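# Three arms set an enclosure upright in a marked bay

## Task

Using the three arms, turn the enclosure so it rests upright on its base inside the marked bay, never letting it spin quickly. The arm feet are fixed at (metres, heading in degrees counter-clockwise from +x): arm1 at x=-0.98 y=+0.32 z=+0.35 heading -1; arm2 at x=-0.97 y=-0.32 z=+0.38 heading -3; arm3 at x=+0.85 y=+0.00 z=+0.66 heading +178. Finish by opening the grippers and pulling the arms away; it only counts if the enclosure stays in place with no robot supporting it.

## Robot and tools

Setup: three identical i2rt Big YAM arms, arm1, arm2 and arm3, each with six joints, a two-finger gripper and a wrist camera (arm1_cam_wrist, arm2_cam_wrist, arm3_cam_wrist). Two fixed room cameras, cam_high and cam_low, also view the scene. arm1 and arm2 sit on the -x side facing roughly +x; arm3 sits on the +x side facing back toward -x. The hand reaches about 1.0 m from the joint-1 axis. A loose object may occasionally get a brief shove from outside.

Frame: one shared scene frame, origin on the floor, +z up, lengths in metres. The 'hand' point is midway between the fingertips; its z axis runs along the fingers and the fingers close along its y axis. With joints 1 and 6 at 0 and the hand level and forward, the wrist camera sits above the hand looking at the fingertips.

Tool execute_actions: argument 'actions' is a list holding exactly one action object, or empty. The action is a dict keyed by robot name; each value holds 'joints', a dict of absolute joint targets (not offsets) keyed by joint name. Any subset of arms and joints may be named. Units and ranges: joint1_rad -2.879 to 2.879 (rotation about the foot, positive counter-clockwise seen from above, 0 = along the foot's heading); joint2_rad 0 to 3.141 (shoulder; 0 = upper arm pointing back and roughly level, increasing lifts it up then forward); joint3_rad 0 to 3.019 (elbow; 0 = folded, increasing opens); joint4_rad -1.692 to 1.57 (hand pitch, positive tips fingers up); joint5_rad -1.57 to 1.57 (hand yaw, positive toward the arm's right); joint6_rad -2.094 to 2.094 (hand roll, positive clockwise seen from behind); gripper_m 0 to 0.093 (fingertip gap in metres, a target, not an offset). Done tolerances are ±0.045, ±0.14, ±0.09, ±0.055, ±0.03, ±0.035 rad and ±0.003 m. All named motions start together and may finish at different moments; joints move at different speeds, so the hand can sweep a wide path. One action runs at most 15 s. Optional 'cameras': list of camera names or 'all'; omitted/null means all, [] means none. An unknown key, unknown camera or out-of-range value rejects the whole call and nothing moves. Example: {"arm1": {"joints": {"gripper_m": 0.05}}, "arm2": {"joints": {"joint1_rad": 0.3}}}.

Result: robot states plus one image per requested camera, listed in order on the 'pictures' line. joint_positions gives current angles. joint_status tells how each commanded motion ended: 'off_target' (stopped short and may still be pushing), 'contact_stop' or 'time_out' (target dropped, joint holds where it stopped, except a timed-out joint may keep pushing toward its target or a nearby clamped one), 'not_followed' (a self/inter-arm collision check withheld that arm's joint targets; the gripper part still runs, and the withheld targets may be retried on later actions). 'joint command not followed' with a 'cause:' line explains a withheld arm. on_its_own lists joints not commanded in this call; 'held at' is the held target, not the actual position. To relieve a pushing joint, command its reported position. Tiny target changes may not move a joint. A joint carrying load tends to sag.

Tool wait: 'seconds' 0 to 10; commands nothing and returns the same as an empty action. Tool zoom_image: 'camera' plus 'region' [x0, y0, x1, y1] in pixels of the latest full image (672x504 for all cameras, origin top-left), up to 504x504. Tool finished_scene: 'scene' integer; ends the scene irreversibly after the last command is held, and reports success.

Order of work: look with the cameras, plan grasps so arms do not collide, tip the enclosure gently onto its base inside the bay, release, then retract all arms clear, check it stays, then call finished_scene.

Hazards: a hard squeeze between two robots fails the task at once, and a hard impact may; the collision check ignores fingers, gripper housings and wrist cameras and can react late. Arms do not stop on contact and can push hard; leaving an omitted joint pushing on an old target is invisible in joint_status. Sustained pushing or holding heats motors: a MOTOR HOT line appears from 85 °C, and at 100 °C the arm goes limp and drops (OVER-TEMPERATURE FAULT, joints read 'limit_stop_at_motor_heat'; resend targets afterwards). Grip force is roughly 50 to 62 N per pad. Never knock things off the work area or to the floor, and avoid drops, slips, slams and fast spinning of the enclosure. The robot keeps holding the last command while you think, and shorter robot motion is better.

Each tool is called after ">>>" by a JSON object that holds its "name" and its "arguments".

## Session

I'll start by looking at the scene.

>>> {"name": "execute_actions", "arguments": {"actions": []}}

Scene clock: 0.00 s.
Motor temperatures (°C, as the motors report them): arm1=[29 27 30 29 30 28] | arm2=[30 30 29 29 27 28] | arm3=[27 28 29 30 27 28]
arm1.joint_positions: joint1_rad=-0.088 joint2_rad=+0.528 joint3_rad=+1.362 joint4_rad=-1.173 joint5_rad=-0.080 joint6_rad=-0.146 gripper_m=+0.094
arm1.joint_status: not commanded
arm1.hand: x=-0.7607 y=+0.3064 z=+0.9309 quat_wxyz=(-0.573, +0.036, -0.818, +0.040) (m; scene frame)
arm2.joint_positions: joint1_rad=-0.169 joint2_rad=+0.559 joint3_rad=+1.335 joint4_rad=-1.347 joint5_rad=-0.195 joint6_rad=-0.179 gripper_m=+0.095
arm2.joint_status: not commanded
arm2.hand: x=-0.7570 y=-0.3332 z=+0.9069 quat_wxyz=(-0.484, +0.030, -0.874, +0.011) (m; scene frame)
arm3.joint_positions: joint1_rad=-0.066 joint2_rad=+0.446 joint3_rad=+1.359 joint4_rad=-1.410 joint5_rad=-0.030 joint6_rad=+0.456 gripper_m=+0.094
arm3.joint_status: not commanded
arm3.hand: x=+0.6946 y=+0.0108 z=+1.1974 quat_wxyz=(+0.102, +0.828, -0.229, -0.501) (m; scene frame)
pictures: arm1_cam_wrist, arm2_cam_wrist, arm3_cam_wrist, cam_high, cam_low
Images, in order (width x height): arm1_cam_wrist 672x504, arm2_cam_wrist 672x504, arm3_cam_wrist 672x504, cam_high 672x504, cam_low 672x504.

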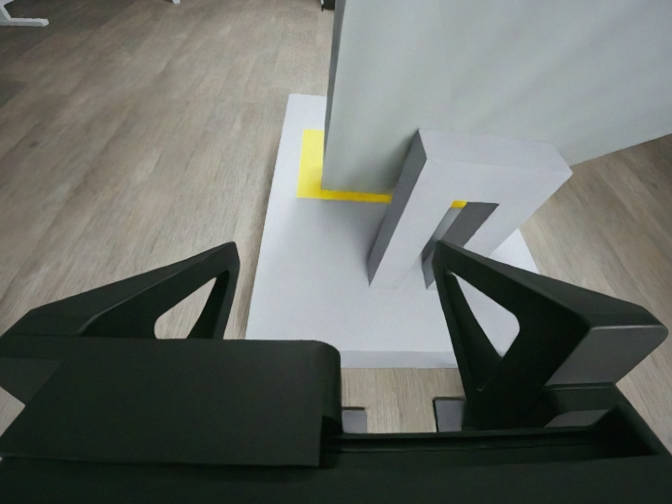

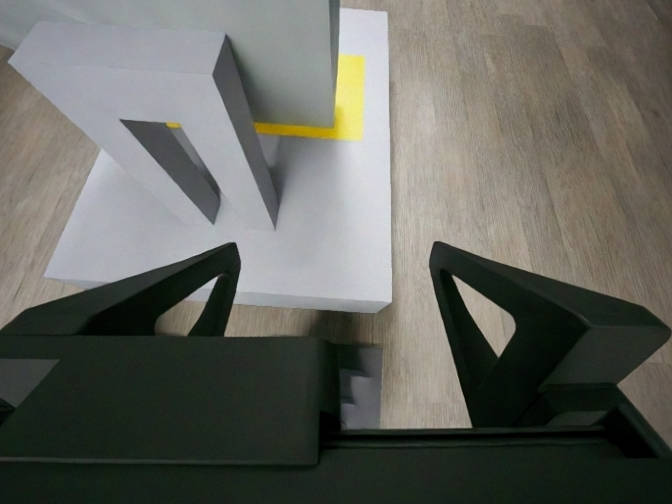

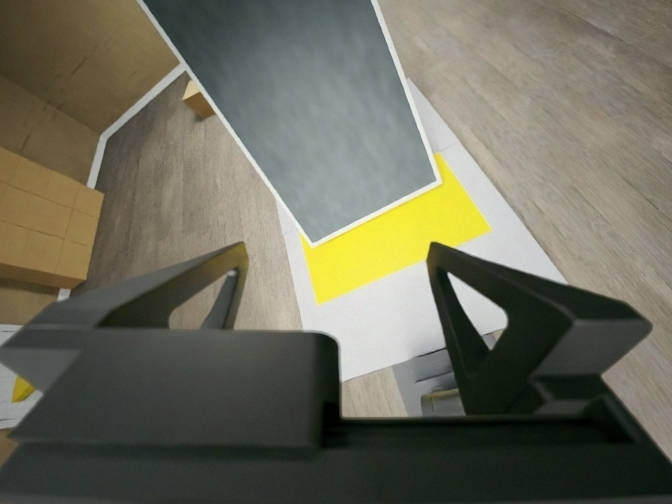

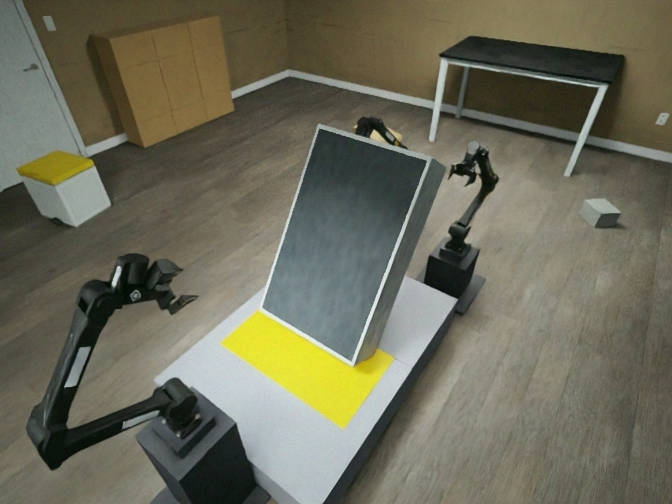

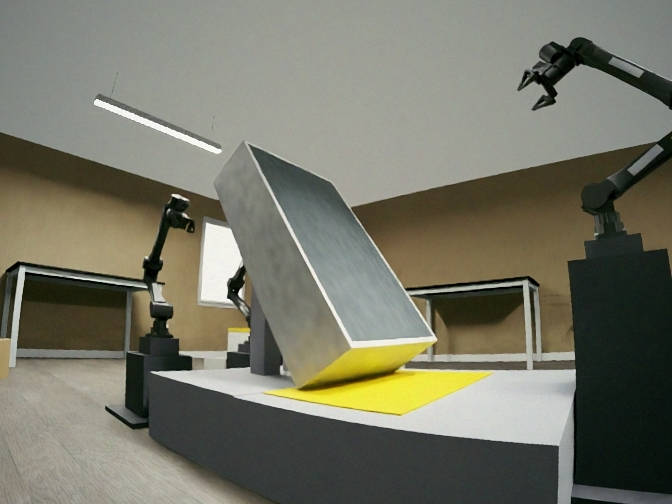

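>>> {"name": "zoom_image", "arguments": {"camera": "cam_low", "region": [100, 100, 604, 504]}}

>>> {"name": "zoom_image", "arguments": {"camera": "cam_high", "region": [150, 80, 570, 500]}}

Region (100, 100, 604, 504) of cam_low's 672x504 image, scaled by 1.000; it fills the top 404 rows of this view, and the rest is white.

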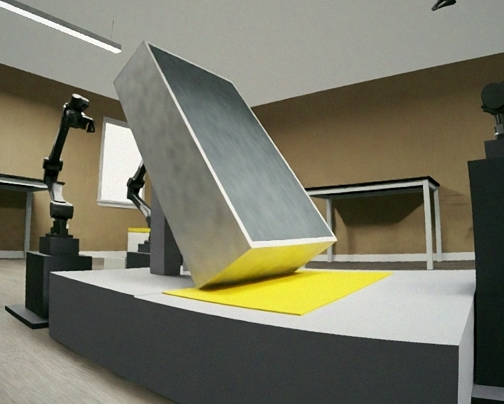

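Region (150, 80, 570, 500) of cam_high's 672x504 image, scaled by 1.200, with more detail than that image has.

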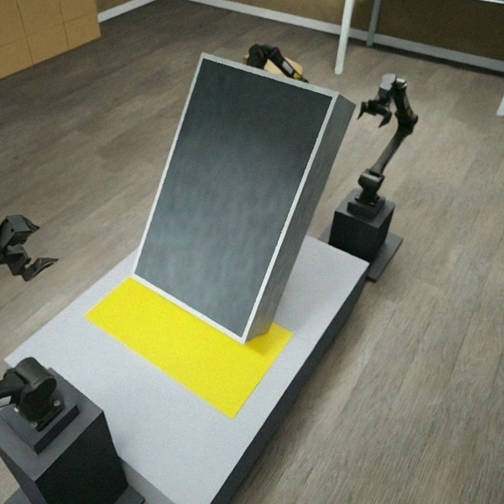

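>>> {"name": "execute_actions", "arguments": {"actions": [{"arm1": {"joints": {"joint4_rad": -1.65}}, "arm2": {"joints": {"joint3_rad": 1.9}}, "arm3": {"joints": {"joint2_rad": 1.0}}}], "cameras": ["cam_low"]}}

Scene clock: 94.43 s.
Motor temperatures (°C, as the motors report them): arm1=[29 27 37 30 30 28] | arm2=[30 30 37 30 28 28] | arm3=[27 28 38 30 27 28]
arm1.joint_positions: joint1_rad=-0.088 joint2_rad=+0.528 joint3_rad=+1.362 joint4_rad=-1.640 joint5_rad=-0.080 joint6_rad=-0.146 gripper_m=+0.094
arm1.joint_status: all done
arm1.hand: x=-0.8228 y=+0.3138 z=+0.8360 quat_wxyz=(-0.370, +0.030, -0.928, +0.009) (m; scene frame)
arm2.joint_positions: joint1_rad=-0.169 joint2_rad=+0.547 joint3_rad=+1.891 joint4_rad=-1.347 joint5_rad=-0.195 joint6_rad=-0.179 gripper_m=+0.095
arm2.joint_status: all done
arm2.hand: x=-0.9046 y=-0.3002 z=+1.1386 quat_wxyz=(-0.702, +0.056, -0.706, +0.071) (m; scene frame)
arm3.joint_positions: joint1_rad=-0.066 joint2_rad=+1.003 joint3_rad=+1.359 joint4_rad=-1.410 joint5_rad=-0.030 joint6_rad=+0.456 gripper_m=+0.094
arm3.joint_status: all done
arm3.hand: x=+0.4999 y=+0.0310 z=+1.0629 quat_wxyz=(+0.059, +0.930, -0.263, -0.249) (m; scene frame)
pictures: cam_low
Images, in order (width x height): cam_low 672x504.

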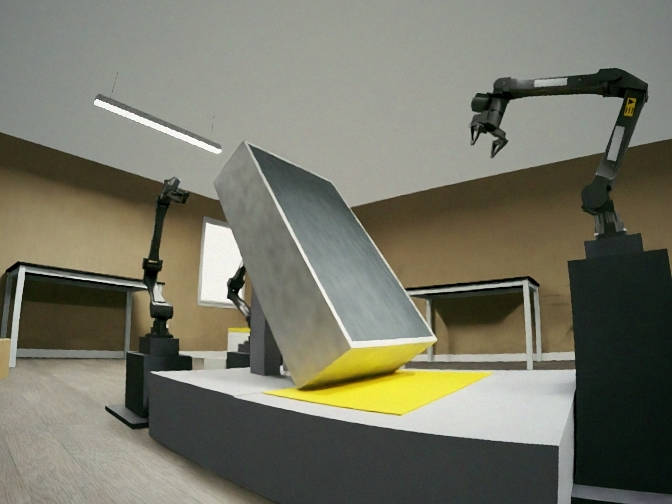

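>>> {"name": "zoom_image", "arguments": {"camera": "cam_low", "region": [100, 120, 400, 420]}}

Region (100, 120, 400, 420) of cam_low's 672x504 image, scaled by 1.680, with more detail than that image has.

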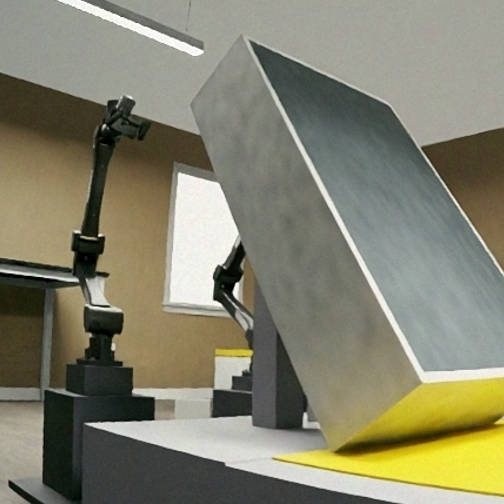

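>>> {"name": "execute_actions", "arguments": {"actions": [{"arm1": {"joints": {"joint1_rad": -0.245, "joint2_rad": 0.436, "joint3_rad": 0.836, "joint4_rad": 0.01, "joint5_rad": 0.0, "joint6_rad": 0.0, "gripper_m": 0.0}}, "arm2": {"joints": {"joint1_rad": 0.312, "joint2_rad": 0.40, "joint3_rad": 0.80, "joint4_rad": 0.01, "joint5_rad": 0.0, "joint6_rad": 0.0, "gripper_m": 0.0}}, "arm3": {"joints": {"joint1_rad": 0.035, "joint2_rad": 1.631, "joint3_rad": 1.213, "joint4_rad": 0.178, "joint5_rad": 0.0, "joint6_rad": 0.0, "gripper_m": 0.0}}}]}}

Scene clock: 216.30 s.
Motor temperatures (°C, as the motors report them): arm1=[29 28 40 30 30 28] | arm2=[30 31 33 30 27 28] | arm3=[27 29 45 30 27 28]
arm1.joint_positions: joint1_rad=-0.239 joint2_rad=+0.438 joint3_rad=+0.828 joint4_rad=-0.009 joint5_rad=-0.001 joint6_rad=-0.011 gripper_m=+0.001
arm1.joint_status: all done
arm1.hand: x=-0.6985 y=+0.2419 z=+0.9381 quat_wxyz=(-0.818, -0.071, -0.560, +0.112) (m; scene frame)
arm2.joint_positions: joint1_rad=+0.303 joint2_rad=+0.404 joint3_rad=+0.803 joint4_rad=-0.007 joint5_rad=-0.002 joint6_rad=-0.013 gripper_m=+0.001
arm2.joint_status: all done
arm2.hand: x=-0.7017 y=-0.2488 z=+0.9653 quat_wxyz=(-0.825, +0.076, -0.552, -0.100) (m; scene frame)
arm3.joint_positions: joint1_rad=+0.038 joint2_rad=+1.650 joint3_rad=+1.192 joint4_rad=+0.155 joint5_rad=-0.002 joint6_rad=+0.017 gripper_m=+0.001
arm3.joint_status: all done
arm3.hand: x=+0.1565 y=-0.0016 z=+0.9176 quat_wxyz=(+0.006, +0.806, -0.005, -0.593) (m; scene frame)
pictures: arm1_cam_wrist, arm2_cam_wrist, arm3_cam_wrist, cam_high, cam_low
Images, in order (width x height): arm1_cam_wrist 672x504, arm2_cam_wrist 672x504, arm3_cam_wrist 672x504, cam_high 672x504, cam_low 672x504.

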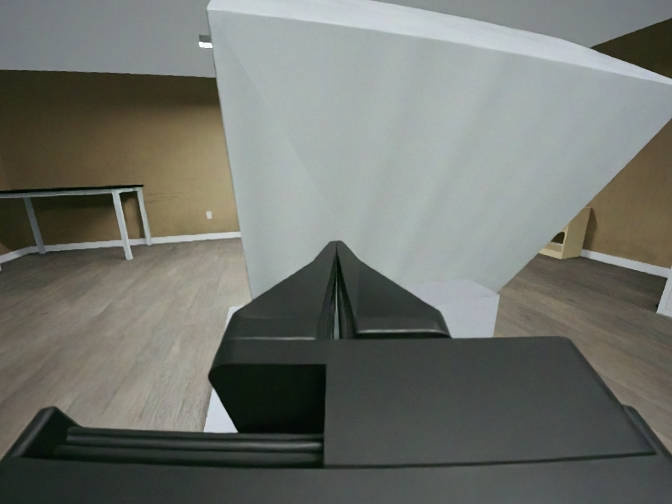

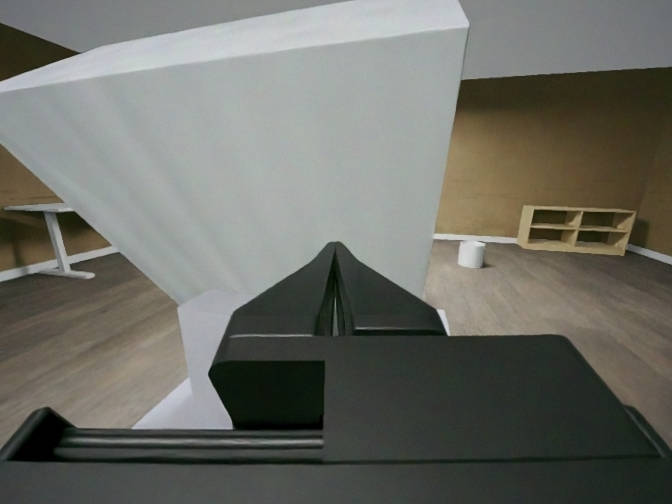

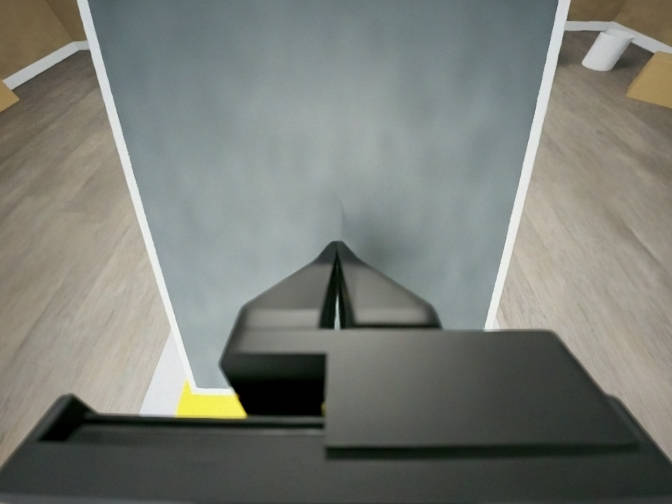

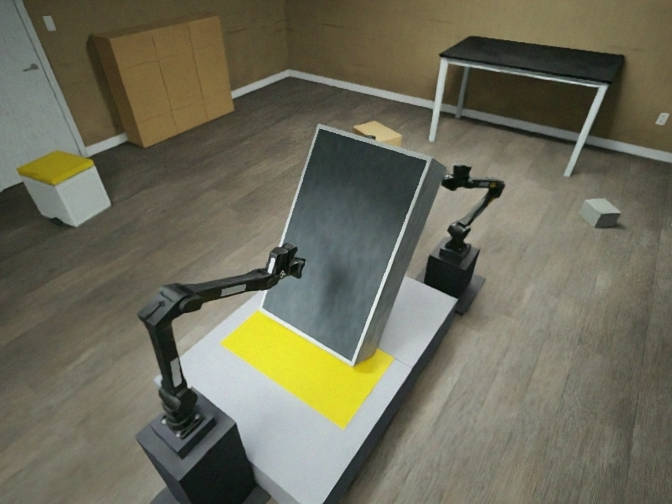

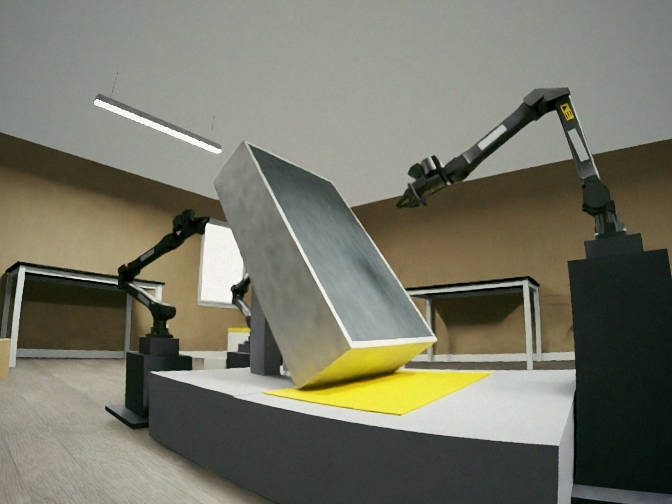

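>>> {"name": "execute_actions", "arguments": {"actions": [{"arm1": {"joints": {"joint2_rad": 0.84, "joint3_rad": 1.009, "joint4_rad": 0.191}}, "arm2": {"joints": {"joint2_rad": 0.797, "joint3_rad": 0.910, "joint4_rad": 0.247}}, "arm3": {"joints": {"joint2_rad": 2.014, "joint3_rad": 1.972, "joint4_rad": -0.098}}}]}}

Scene clock: 328.83 s.
Motor temperatures (°C, as the motors report them): arm1=[29 27 44 30 30 28] | arm2=[30 30 40 30 28 28] | arm3=[27 34 50 31 27 28]
arm1.joint_positions: joint1_rad=-0.239 joint2_rad=+0.851 joint3_rad=+0.986 joint4_rad=+0.182 joint5_rad=-0.001 joint6_rad=-0.011 gripper_m=+0.001
arm1.joint_status: all done
arm1.hand: x=-0.5574 y=+0.2037 z=+0.9355 quat_wxyz=(-0.799, -0.075, -0.586, +0.110) (m; scene frame)
arm2.joint_positions: joint1_rad=+0.303 joint2_rad=+0.803 joint3_rad=+0.874 joint4_rad=+0.230 joint5_rad=-0.002 joint6_rad=-0.013 gripper_m=+0.001
arm2.joint_status: all done
arm2.hand: x=-0.5624 y=-0.2126 z=+0.9311 quat_wxyz=(-0.799, +0.080, -0.588, -0.097) (m; scene frame)
arm3.joint_positions: joint1_rad=+0.038 joint2_rad=+2.006 joint3_rad=+1.930 joint4_rad=-0.097 joint5_rad=-0.002 joint6_rad=+0.017 gripper_m=+0.001
arm3.joint_status: all done
arm3.hand: x=-0.0130 y=-0.0021 z=+1.0303 quat_wxyz=(+0.006, +0.766, -0.005, -0.643) (m; scene frame)
pictures: arm1_cam_wrist, arm2_cam_wrist, arm3_cam_wrist, cam_high, cam_low
Images, in order (width x height): arm1_cam_wrist 672x504, arm2_cam_wrist 672x504, arm3_cam_wrist 672x504, cam_high 672x504, cam_low 672x504.

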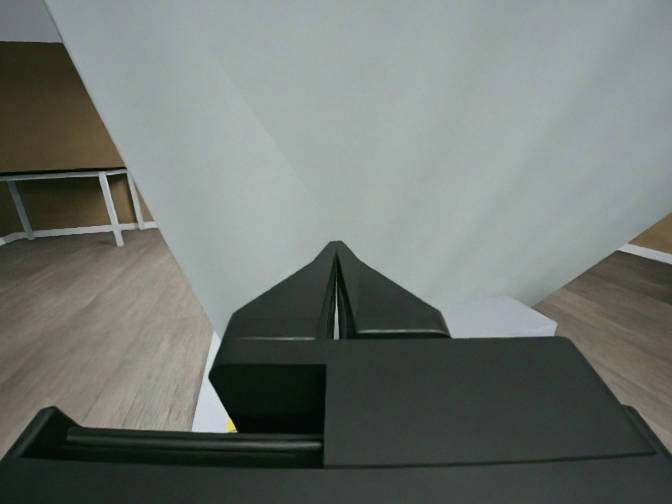

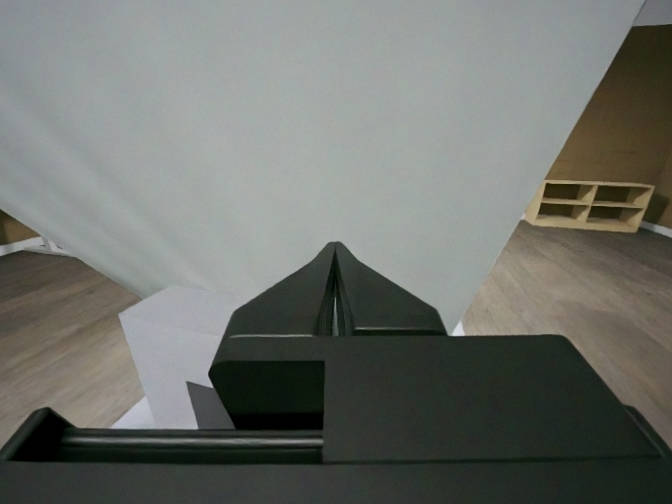

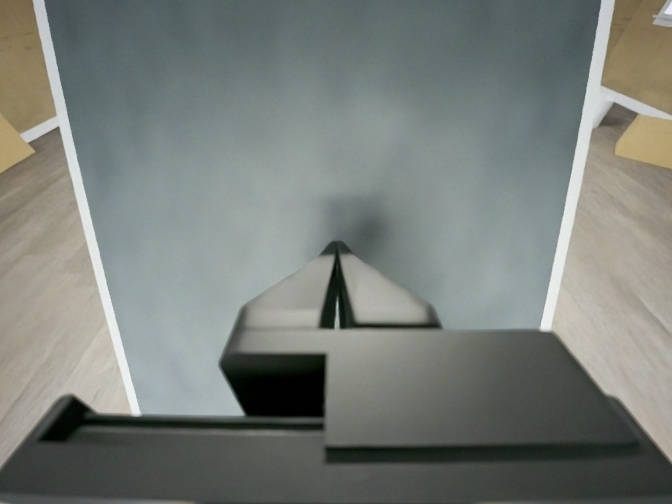

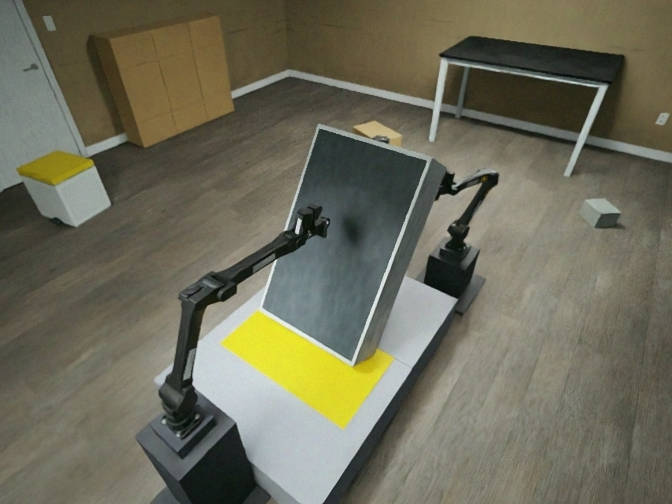

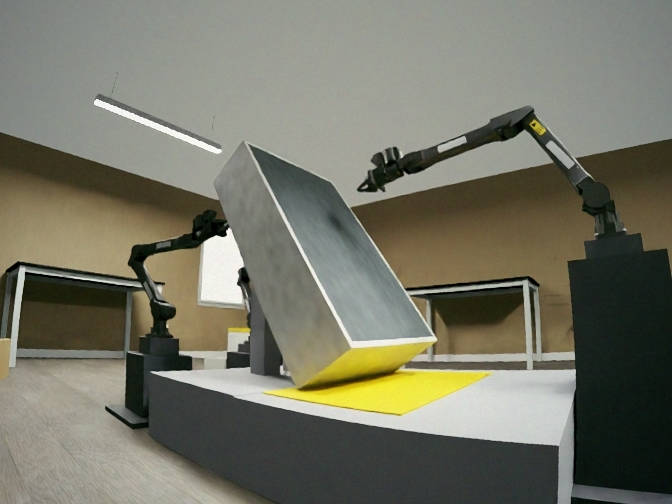

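>>> {"name": "execute_actions", "arguments": {"actions": [{"arm1": {"joints": {"joint2_rad": 0.963, "joint3_rad": 1.140, "joint4_rad": 0.183}}, "arm2": {"joints": {"joint2_rad": 0.932, "joint3_rad": 1.056, "joint4_rad": 0.236}}}], "cameras": ["cam_low", "cam_high"]}}

Scene clock: 394.60 s.
Motor temperatures (°C, as the motors report them): arm1=[29 28 49 30 30 28] | arm2=[30 30 48 30 28 28] | arm3=[27 38 58 31 27 28]
arm1.joint_positions: joint1_rad=-0.239 joint2_rad=+0.958 joint3_rad=+1.087 joint4_rad=+0.182 joint5_rad=-0.001 joint6_rad=-0.011 gripper_m=+0.001
arm1.joint_status: all done
arm1.hand: x=-0.5215 y=+0.1940 z=+0.9509 quat_wxyz=(-0.798, -0.075, -0.588, +0.109) (m; scene frame)
arm2.joint_positions: joint1_rad=+0.303 joint2_rad=+0.937 joint3_rad=+0.996 joint4_rad=+0.230 joint5_rad=-0.002 joint6_rad=-0.013 gripper_m=+0.001
arm2.joint_status: all done
arm2.hand: x=-0.5181 y=-0.2011 z=+0.9495 quat_wxyz=(-0.795, +0.081, -0.593, -0.097) (m; scene frame)
arm3.joint_positions: joint1_rad=+0.038 joint2_rad=+2.006 joint3_rad=+1.930 joint4_rad=-0.097 joint5_rad=-0.002 joint6_rad=+0.017 gripper_m=+0.001
arm3.joint_status: not commanded
arm3.hand: x=-0.0130 y=-0.0021 z=+1.0303 quat_wxyz=(+0.006, +0.766, -0.005, -0.643) (m; scene frame)
pictures: cam_high, cam_low
Images, in order (width x height): cam_high 672x504, cam_low 672x504.

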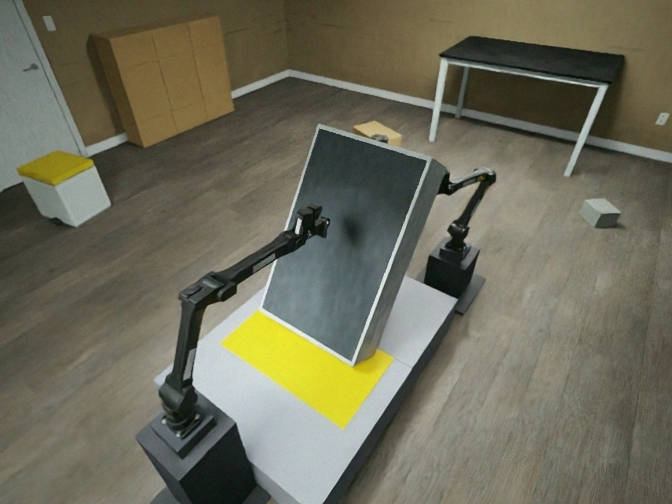

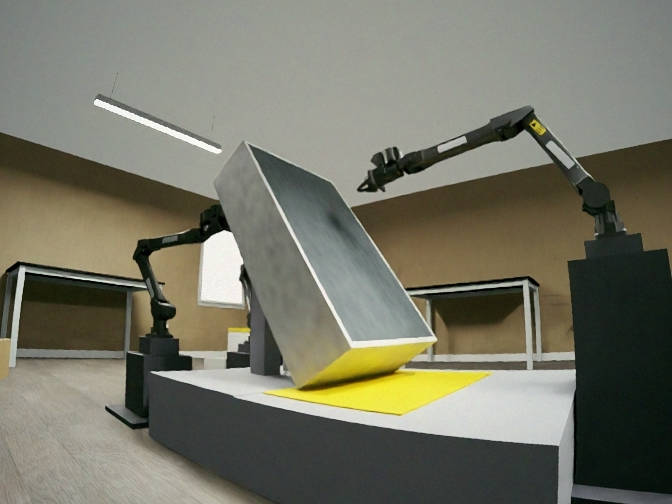

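>>> {"name": "execute_actions", "arguments": {"actions": [{"arm1": {"joints": {"joint2_rad": 1.108, "joint3_rad": 1.301, "joint4_rad": 0.168}}, "arm2": {"joints": {"joint2_rad": 1.077, "joint3_rad": 1.212, "joint4_rad": 0.225}}}], "cameras": ["cam_low"]}}

>>> {"name": "execute_actions", "arguments": {"actions": [{"arm1": {"joints": {"joint2_rad": 1.25, "joint3_rad": 1.466, "joint4_rad": 0.144}}, "arm2": {"joints": {"joint2_rad": 1.217, "joint3_rad": 1.372, "joint4_rad": 0.205}}}], "cameras": ["cam_low"]}}

Scene clock: 409.07 s.
Motor temperatures (°C, as the motors report them): arm1=[29 28 53 30 30 28] | arm2=[30 30 52 30 28 28] | arm3=[27 39 59 31 27 28]
arm1.joint_positions: joint1_rad=-0.239 joint2_rad=+1.047 joint3_rad=+1.200 joint4_rad=+0.159 joint5_rad=+0.000 joint6_rad=-0.011 gripper_m=+0.001
arm1.joint_status: joint3_rad time_out (moved +0.113 of +0.214); the others done
arm1.on_its_own: joint3_rad reads +1.200 and still pushes toward +1.301 since a time_out
arm1.hand: x=-0.4924 y=+0.1858 z=+0.9731 quat_wxyz=(-0.798, -0.075, -0.588, +0.110) (m; scene frame)
arm2.joint_positions: joint1_rad=+0.305 joint2_rad=+1.017 joint3_rad=+1.095 joint4_rad=+0.212 joint5_rad=-0.003 joint6_rad=-0.012 gripper_m=+0.001
arm2.joint_status: joint3_rad time_out (moved +0.099 of +0.216); the others done
arm2.on_its_own: joint3_rad reads +1.095 and still pushes toward +1.207 since a time_out
arm2.hand: x=-0.4919 y=-0.1932 z=+0.9695 quat_wxyz=(-0.795, +0.082, -0.592, -0.098) (m; scene frame)
arm3.joint_positions: joint1_rad=+0.038 joint2_rad=+2.006 joint3_rad=+1.930 joint4_rad=-0.097 joint5_rad=-0.002 joint6_rad=+0.017 gripper_m=+0.001
arm3.joint_status: not commanded
arm3.hand: x=-0.0130 y=-0.0021 z=+1.0303 quat_wxyz=(+0.006, +0.766, -0.005, -0.643) (m; scene frame)
pictures: cam_low
Images, in order (width x height): cam_low 672x504.

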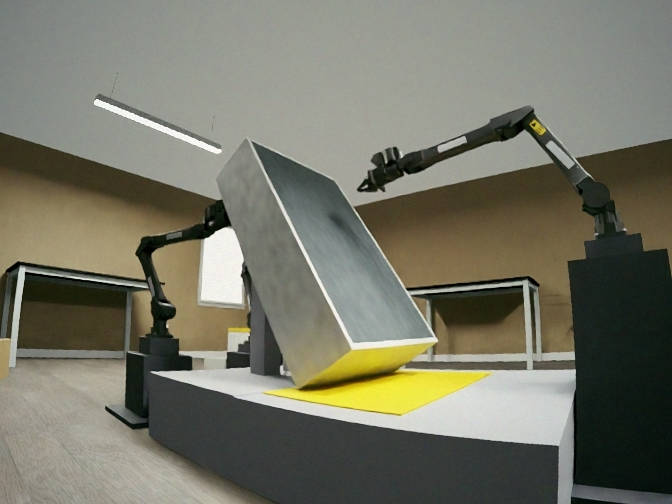

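not run: a stop came earlier in this reply.

>>> {"name": "execute_actions", "arguments": {"actions": [{"arm1": {"joints": {"joint2_rad": 1.25, "joint3_rad": 1.33, "joint4_rad": 0.16}}, "arm2": {"joints": {"joint2_rad": 1.22, "joint3_rad": 1.225, "joint4_rad": 0.21}}}], "cameras": ["cam_low"]}}

Scene clock: 455.27 s.
Motor temperatures (°C, as the motors report them): arm1=[29 28 66 30 30 28] | arm2=[30 30 68 30 28 28] | arm3=[27 40 62 31 27 28]
arm1.joint_positions: joint1_rad=-0.263 joint2_rad=+1.185 joint3_rad=+1.260 joint4_rad=+0.141 joint5_rad=+0.018 joint6_rad=-0.009 gripper_m=+0.000
arm1.joint_status: all done
arm1.hand: x=-0.4387 y=+0.1544 z=+0.9346 quat_wxyz=(-0.767, -0.095, -0.623, +0.120) (m; scene frame)
arm2.joint_positions: joint1_rad=+0.319 joint2_rad=+1.218 joint3_rad=+1.147 joint4_rad=+0.192 joint5_rad=-0.010 joint6_rad=-0.012 gripper_m=+0.001
arm2.joint_status: all done
arm2.hand: x=-0.4139 y=-0.1634 z=+0.8927 quat_wxyz=(-0.741, +0.097, -0.657, -0.099) (m; scene frame)
arm3.joint_positions: joint1_rad=+0.038 joint2_rad=+2.006 joint3_rad=+1.930 joint4_rad=-0.097 joint5_rad=-0.002 joint6_rad=+0.017 gripper_m=+0.001
arm3.joint_status: not commanded
arm3.hand: x=-0.0130 y=-0.0021 z=+1.0303 quat_wxyz=(+0.006, +0.766, -0.005, -0.643) (m; scene frame)
pictures: cam_low
Images, in order (width x height): cam_low 672x504.

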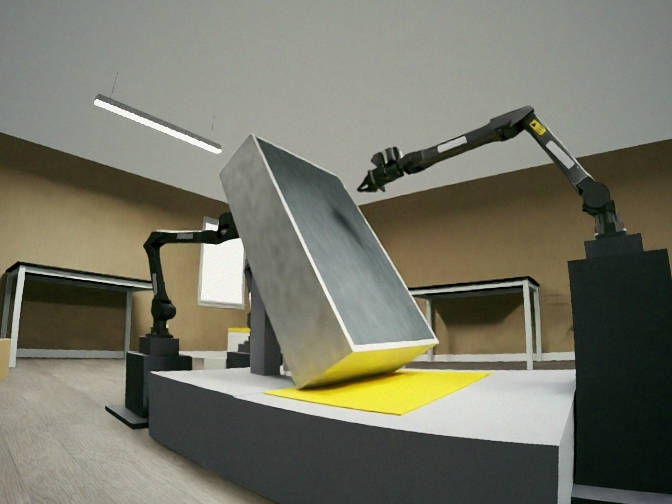

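>>> {"name": "execute_actions", "arguments": {"actions": [{"arm1": {"joints": {"joint2_rad": 1.38, "joint3_rad": 1.44}}, "arm2": {"joints": {"joint2_rad": 1.36, "joint3_rad": 1.35}}}], "cameras": ["cam_low"]}}

>>> {"name": "execute_actions", "arguments": {"actions": [{"arm1": {"joints": {"joint2_rad": 1.50, "joint3_rad": 1.57}}, "arm2": {"joints": {"joint2_rad": 1.48, "joint3_rad": 1.49}}}], "cameras": ["cam_low"]}}

Scene clock: 474.00 s.
Motor temperatures (°C, as the motors report them): arm1=[29 28 64 30 31 28] | arm2=[30 31 65 30 28 28] | arm3=[27 41 63 31 27 28]
arm1.joint_positions: joint1_rad=-0.264 joint2_rad=+1.342 joint3_rad=+1.375 joint4_rad=+0.135 joint5_rad=+0.015 joint6_rad=-0.009 gripper_m=+0.000
arm1.joint_status: all done
arm1.hand: x=-0.3784 y=+0.1363 z=+0.9137 quat_wxyz=(-0.752, -0.097, -0.642, +0.117) (m; scene frame)
arm2.joint_positions: joint1_rad=+0.319 joint2_rad=+1.344 joint3_rad=+1.267 joint4_rad=+0.186 joint5_rad=-0.009 joint6_rad=-0.012 gripper_m=+0.001
arm2.joint_status: all done
arm2.hand: x=-0.3673 y=-0.1507 z=+0.8927 quat_wxyz=(-0.737, +0.098, -0.661, -0.098) (m; scene frame)
arm3.joint_positions: joint1_rad=+0.038 joint2_rad=+2.006 joint3_rad=+1.930 joint4_rad=-0.097 joint5_rad=-0.002 joint6_rad=+0.017 gripper_m=+0.001
arm3.joint_status: not commanded
arm3.hand: x=-0.0130 y=-0.0021 z=+1.0303 quat_wxyz=(+0.006, +0.766, -0.005, -0.643) (m; scene frame)
pictures: cam_low
Images, in order (width x height): cam_low 672x504.

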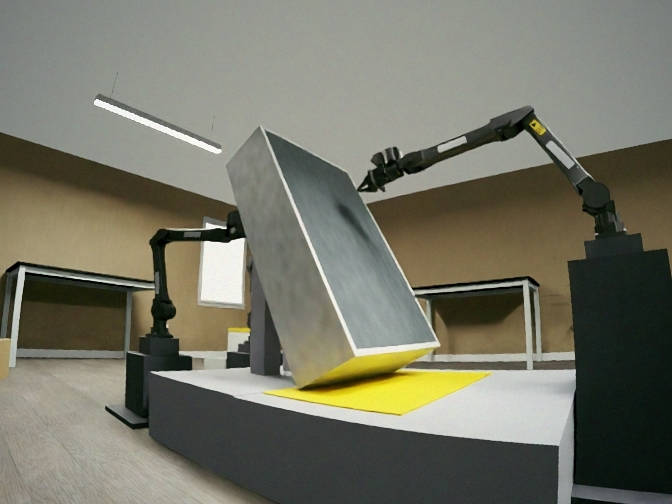

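Scene clock: 475.20 s.
Motor temperatures (°C, as the motors report them): arm1=[29 28 64 30 31 28] | arm2=[30 31 65 30 28 28] | arm3=[27 41 63 31 27 28]
arm1.joint_positions: joint1_rad=-0.257 joint2_rad=+1.484 joint3_rad=+1.516 joint4_rad=+0.141 joint5_rad=+0.005 joint6_rad=-0.009 gripper_m=+0.000
arm1.joint_status: all done
arm1.hand: x=-0.3243 y=+0.1275 z=+0.9125 quat_wxyz=(-0.754, -0.090, -0.641, +0.111) (m; scene frame)
arm2.joint_positions: joint1_rad=+0.319 joint2_rad=+1.467 joint3_rad=+1.412 joint4_rad=+0.186 joint5_rad=-0.005 joint6_rad=-0.012 gripper_m=+0.001
arm2.joint_status: all done
arm2.hand: x=-0.3218 y=-0.1387 z=+0.9061 quat_wxyz=(-0.745, +0.095, -0.653, -0.098) (m; scene frame)
arm3.joint_positions: joint1_rad=+0.038 joint2_rad=+2.006 joint3_rad=+1.930 joint4_rad=-0.097 joint5_rad=-0.002 joint6_rad=+0.017 gripper_m=+0.001
arm3.joint_status: not commanded
arm3.hand: x=-0.0130 y=-0.0021 z=+1.0303 quat_wxyz=(+0.006, +0.766, -0.005, -0.643) (m; scene frame)
pictures: cam_low
Images, in order (width x height): cam_low 672x504.

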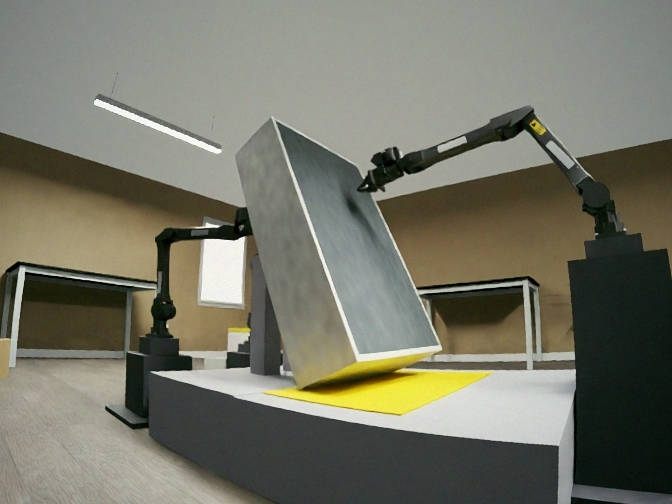

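>>> {"name": "execute_actions", "arguments": {"actions": [{"arm1": {"joints": {"joint2_rad": 1.60, "joint3_rad": 1.68}}, "arm2": {"joints": {"joint2_rad": 1.58, "joint3_rad": 1.60}}}], "cameras": ["cam_low", "arm3_cam_wrist"]}}

>>> {"name": "execute_actions", "arguments": {"actions": [{"arm1": {"joints": {"joint2_rad": 1.68, "joint3_rad": 1.77}}, "arm2": {"joints": {"joint2_rad": 1.66, "joint3_rad": 1.69}}, "arm3": {"joints": {"joint2_rad": 1.896, "joint3_rad": 1.789, "joint4_rad": -0.032}}}], "cameras": ["cam_low", "arm3_cam_wrist"]}}

Scene clock: 538.67 s.
Motor temperatures (°C, as the motors report them): arm1=[29 31 63 30 30 28] | arm2=[30 32 68 30 28 28] | arm3=[27 43 66 31 27 28]
arm1.joint_positions: joint1_rad=-0.252 joint2_rad=+1.582 joint3_rad=+1.624 joint4_rad=+0.143 joint5_rad=+0.000 joint6_rad=-0.009 gripper_m=+0.000
arm1.joint_status: all done
arm1.hand: x=-0.2880 y=+0.1211 z=+0.9139 quat_wxyz=(-0.758, -0.086, -0.637, +0.109) (m; scene frame)
arm2.joint_positions: joint1_rad=+0.319 joint2_rad=+1.570 joint3_rad=+1.533 joint4_rad=+0.184 joint5_rad=-0.002 joint6_rad=-0.012 gripper_m=+0.001
arm2.joint_status: all done
arm2.hand: x=-0.2837 y=-0.1287 z=+0.9116 quat_wxyz=(-0.750, +0.093, -0.647, -0.098) (m; scene frame)
arm3.joint_positions: joint1_rad=+0.038 joint2_rad=+2.006 joint3_rad=+1.930 joint4_rad=-0.097 joint5_rad=-0.002 joint6_rad=+0.017 gripper_m=+0.001
arm3.joint_status: not commanded
arm3.hand: x=-0.0130 y=-0.0021 z=+1.0303 quat_wxyz=(+0.006, +0.766, -0.005, -0.643) (m; scene frame)
pictures: arm3_cam_wrist, cam_low
Images, in order (width x height): arm3_cam_wrist 672x504, cam_low 672x504.

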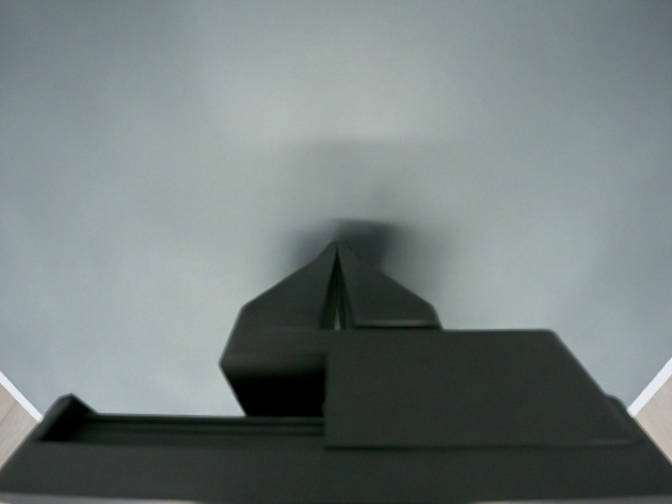

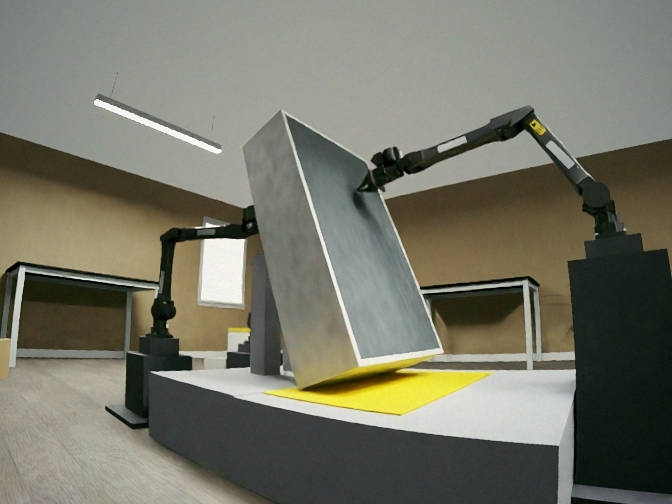

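Scene clock: 540.60 s.
Motor temperatures (°C, as the motors report them): arm1=[29 31 63 30 30 28] | arm2=[30 32 68 30 28 28] | arm3=[27 43 65 31 27 28]
arm1.joint_positions: joint1_rad=-0.252 joint2_rad=+1.659 joint3_rad=+1.713 joint4_rad=+0.143 joint5_rad=+0.000 joint6_rad=-0.009 gripper_m=+0.000
arm1.joint_status: all done
arm1.hand: x=-0.2613 y=+0.1135 z=+0.9151 quat_wxyz=(-0.762, -0.086, -0.632, +0.109) (m; scene frame)
arm2.joint_positions: joint1_rad=+0.319 joint2_rad=+1.650 joint3_rad=+1.624 joint4_rad=+0.188 joint5_rad=-0.003 joint6_rad=-0.012 gripper_m=+0.001
arm2.joint_status: all done
arm2.hand: x=-0.2555 y=-0.1207 z=+0.9135 quat_wxyz=(-0.755, +0.093, -0.641, -0.099) (m; scene frame)
arm3.joint_positions: joint1_rad=+0.038 joint2_rad=+1.914 joint3_rad=+1.786 joint4_rad=-0.053 joint5_rad=-0.002 joint6_rad=+0.017 gripper_m=+0.001
arm3.joint_status: all done
arm3.hand: x=+0.0194 y=-0.0020 z=+1.0283 quat_wxyz=(+0.006, +0.768, -0.005, -0.640) (m; scene frame)
pictures: arm3_cam_wrist, cam_low
Images, in order (width x height): arm3_cam_wrist 672x504, cam_low 672x504.

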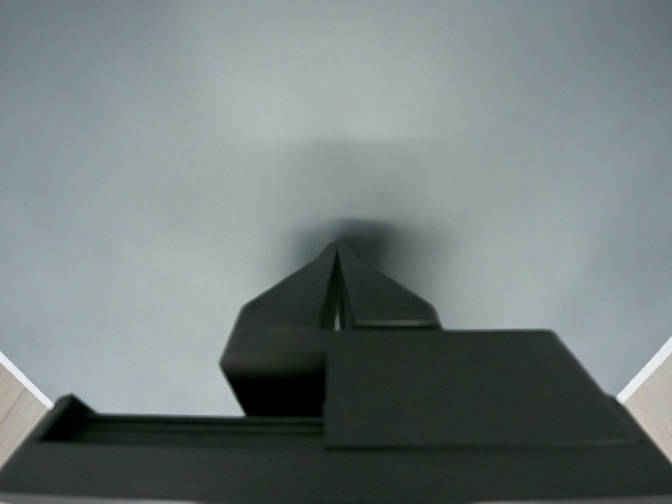

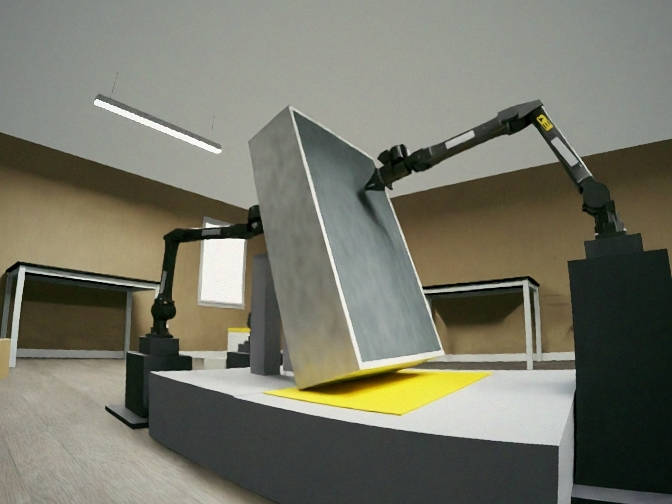

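>>> {"name": "execute_actions", "arguments": {"actions": [{"arm1": {"joints": {"joint2_rad": 1.75, "joint3_rad": 1.85}}, "arm2": {"joints": {"joint2_rad": 1.725, "joint3_rad": 1.765}}}], "cameras": ["cam_low", "arm3_cam_wrist"]}}

Scene clock: 555.13 s.
Motor temperatures (°C, as the motors report them): arm1=[29 32 64 30 30 28] | arm2=[30 33 67 30 28 28] | arm3=[27 43 62 31 27 28]
arm1.joint_positions: joint1_rad=-0.252 joint2_rad=+1.727 joint3_rad=+1.794 joint4_rad=+0.143 joint5_rad=+0.000 joint6_rad=-0.009 gripper_m=+0.000
arm1.joint_status: all done
arm1.hand: x=-0.2378 y=+0.1068 z=+0.9142 quat_wxyz=(-0.766, -0.085, -0.628, +0.110) (m; scene frame)
arm2.joint_positions: joint1_rad=+0.319 joint2_rad=+1.718 joint3_rad=+1.700 joint4_rad=+0.192 joint5_rad=-0.002 joint6_rad=-0.012 gripper_m=+0.001
arm2.joint_status: all done
arm2.hand: x=-0.2316 y=-0.1142 z=+0.9119 quat_wxyz=(-0.759, +0.092, -0.637, -0.099) (m; scene frame)
arm3.joint_positions: joint1_rad=+0.038 joint2_rad=+1.896 joint3_rad=+1.778 joint4_rad=-0.053 joint5_rad=-0.002 joint6_rad=+0.017 gripper_m=+0.001
arm3.joint_status: not commanded
arm3.hand: x=+0.0244 y=-0.0020 z=+1.0376 quat_wxyz=(+0.006, +0.765, -0.005, -0.644) (m; scene frame)
pictures: arm3_cam_wrist, cam_low
Images, in order (width x height): arm3_cam_wrist 672x504, cam_low 672x504.

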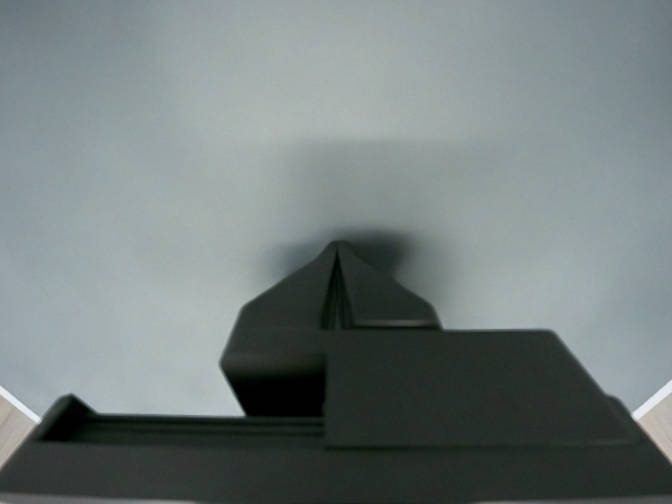

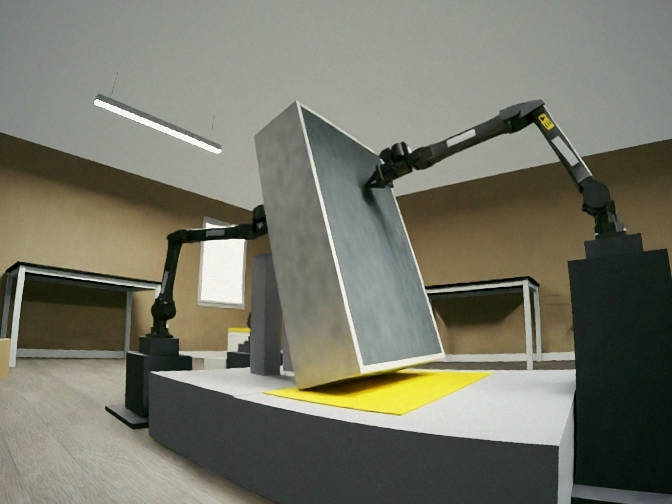

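>>> {"name": "execute_actions", "arguments": {"actions": [{"arm1": {"joints": {"joint2_rad": 1.85, "joint3_rad": 1.965}}, "arm2": {"joints": {"joint2_rad": 1.825, "joint3_rad": 1.88}}, "arm3": {"joints": {"joint2_rad": 1.788, "joint3_rad": 1.631, "joint4_rad": 0.017}}}], "cameras": ["cam_low"]}}

>>> {"name": "execute_actions", "arguments": {"actions": [{"arm1": {"joints": {"joint2_rad": 1.93, "joint3_rad": 2.06}}, "arm2": {"joints": {"joint2_rad": 1.905, "joint3_rad": 1.975}}, "arm3": {"joints": {"joint2_rad": 1.684, "joint3_rad": 1.491, "joint4_rad": 0.054}}}], "cameras": ["cam_low"]}}

Scene clock: 578.93 s.
Motor temperatures (°C, as the motors report them): arm1=[29 33 65 30 30 28] | arm2=[30 34 67 30 28 28] | arm3=[27 43 62 31 27 28]
arm1.joint_positions: joint1_rad=-0.252 joint2_rad=+1.830 joint3_rad=+1.910 joint4_rad=+0.144 joint5_rad=-0.001 joint6_rad=-0.009 gripper_m=+0.000
arm1.joint_status: all done
arm1.hand: x=-0.2036 y=+0.0972 z=+0.9075 quat_wxyz=(-0.771, -0.084, -0.622, +0.110) (m; scene frame)
arm2.joint_positions: joint1_rad=+0.319 joint2_rad=+1.823 joint3_rad=+1.818 joint4_rad=+0.194 joint5_rad=-0.002 joint6_rad=-0.012 gripper_m=+0.001
arm2.joint_status: all done
arm2.hand: x=-0.1960 y=-0.1044 z=+0.9051 quat_wxyz=(-0.764, +0.091, -0.631, -0.099) (m; scene frame)
arm3.joint_positions: joint1_rad=+0.038 joint2_rad=+1.753 joint3_rad=+1.581 joint4_rad=-0.015 joint5_rad=-0.002 joint6_rad=+0.017 gripper_m=+0.001
arm3.joint_status: all done
arm3.hand: x=+0.0780 y=-0.0019 z=+1.0363 quat_wxyz=(+0.006, +0.770, -0.005, -0.638) (m; scene frame)
pictures: cam_low
Images, in order (width x height): cam_low 672x504.

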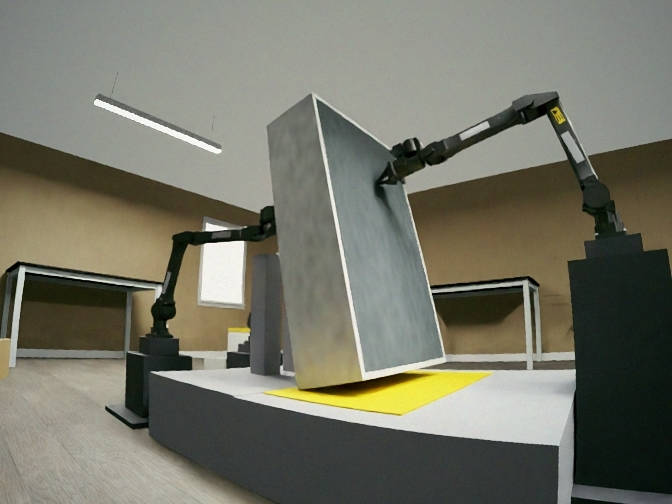

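Scene clock: 580.13 s.
Motor temperatures (°C, as the motors report them): arm1=[29 33 65 30 30 28] | arm2=[30 34 67 30 28 28] | arm3=[27 43 63 31 27 28]
arm1.joint_positions: joint1_rad=-0.252 joint2_rad=+1.906 joint3_rad=+2.004 joint4_rad=+0.144 joint5_rad=-0.001 joint6_rad=-0.009 gripper_m=+0.000
arm1.joint_status: all done
arm1.hand: x=-0.1804 y=+0.0906 z=+0.9053 quat_wxyz=(-0.776, -0.083, -0.615, +0.111) (m; scene frame)
arm2.joint_positions: joint1_rad=+0.319 joint2_rad=+1.899 joint3_rad=+1.912 joint4_rad=+0.195 joint5_rad=-0.002 joint6_rad=-0.012 gripper_m=+0.001
arm2.joint_status: all done
arm2.hand: x=-0.1720 y=-0.0978 z=+0.9040 quat_wxyz=(-0.770, +0.090, -0.624, -0.100) (m; scene frame)
arm3.joint_positions: joint1_rad=+0.038 joint2_rad=+1.631 joint3_rad=+1.410 joint4_rad=-0.003 joint5_rad=-0.002 joint6_rad=+0.017 gripper_m=+0.001
arm3.joint_status: joint4_rad off_target (ended at -0.004, target +0.054); the others done
arm3.hand: x=+0.1286 y=-0.0018 z=+1.0229 quat_wxyz=(+0.006, +0.782, -0.005, -0.623) (m; scene frame)
pictures: cam_low
Images, in order (width x height): cam_low 672x504.

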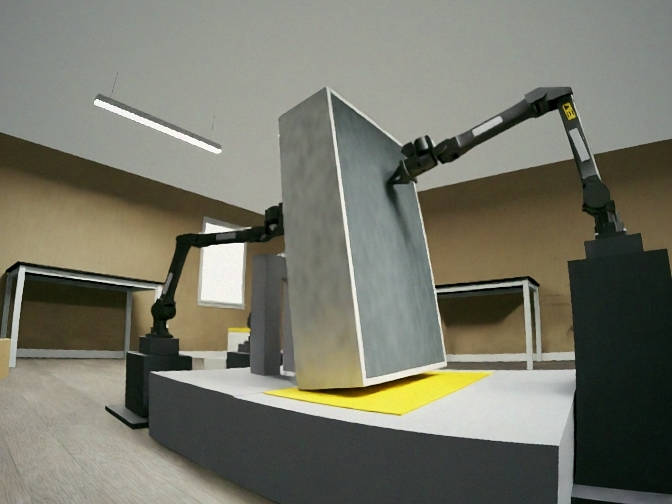

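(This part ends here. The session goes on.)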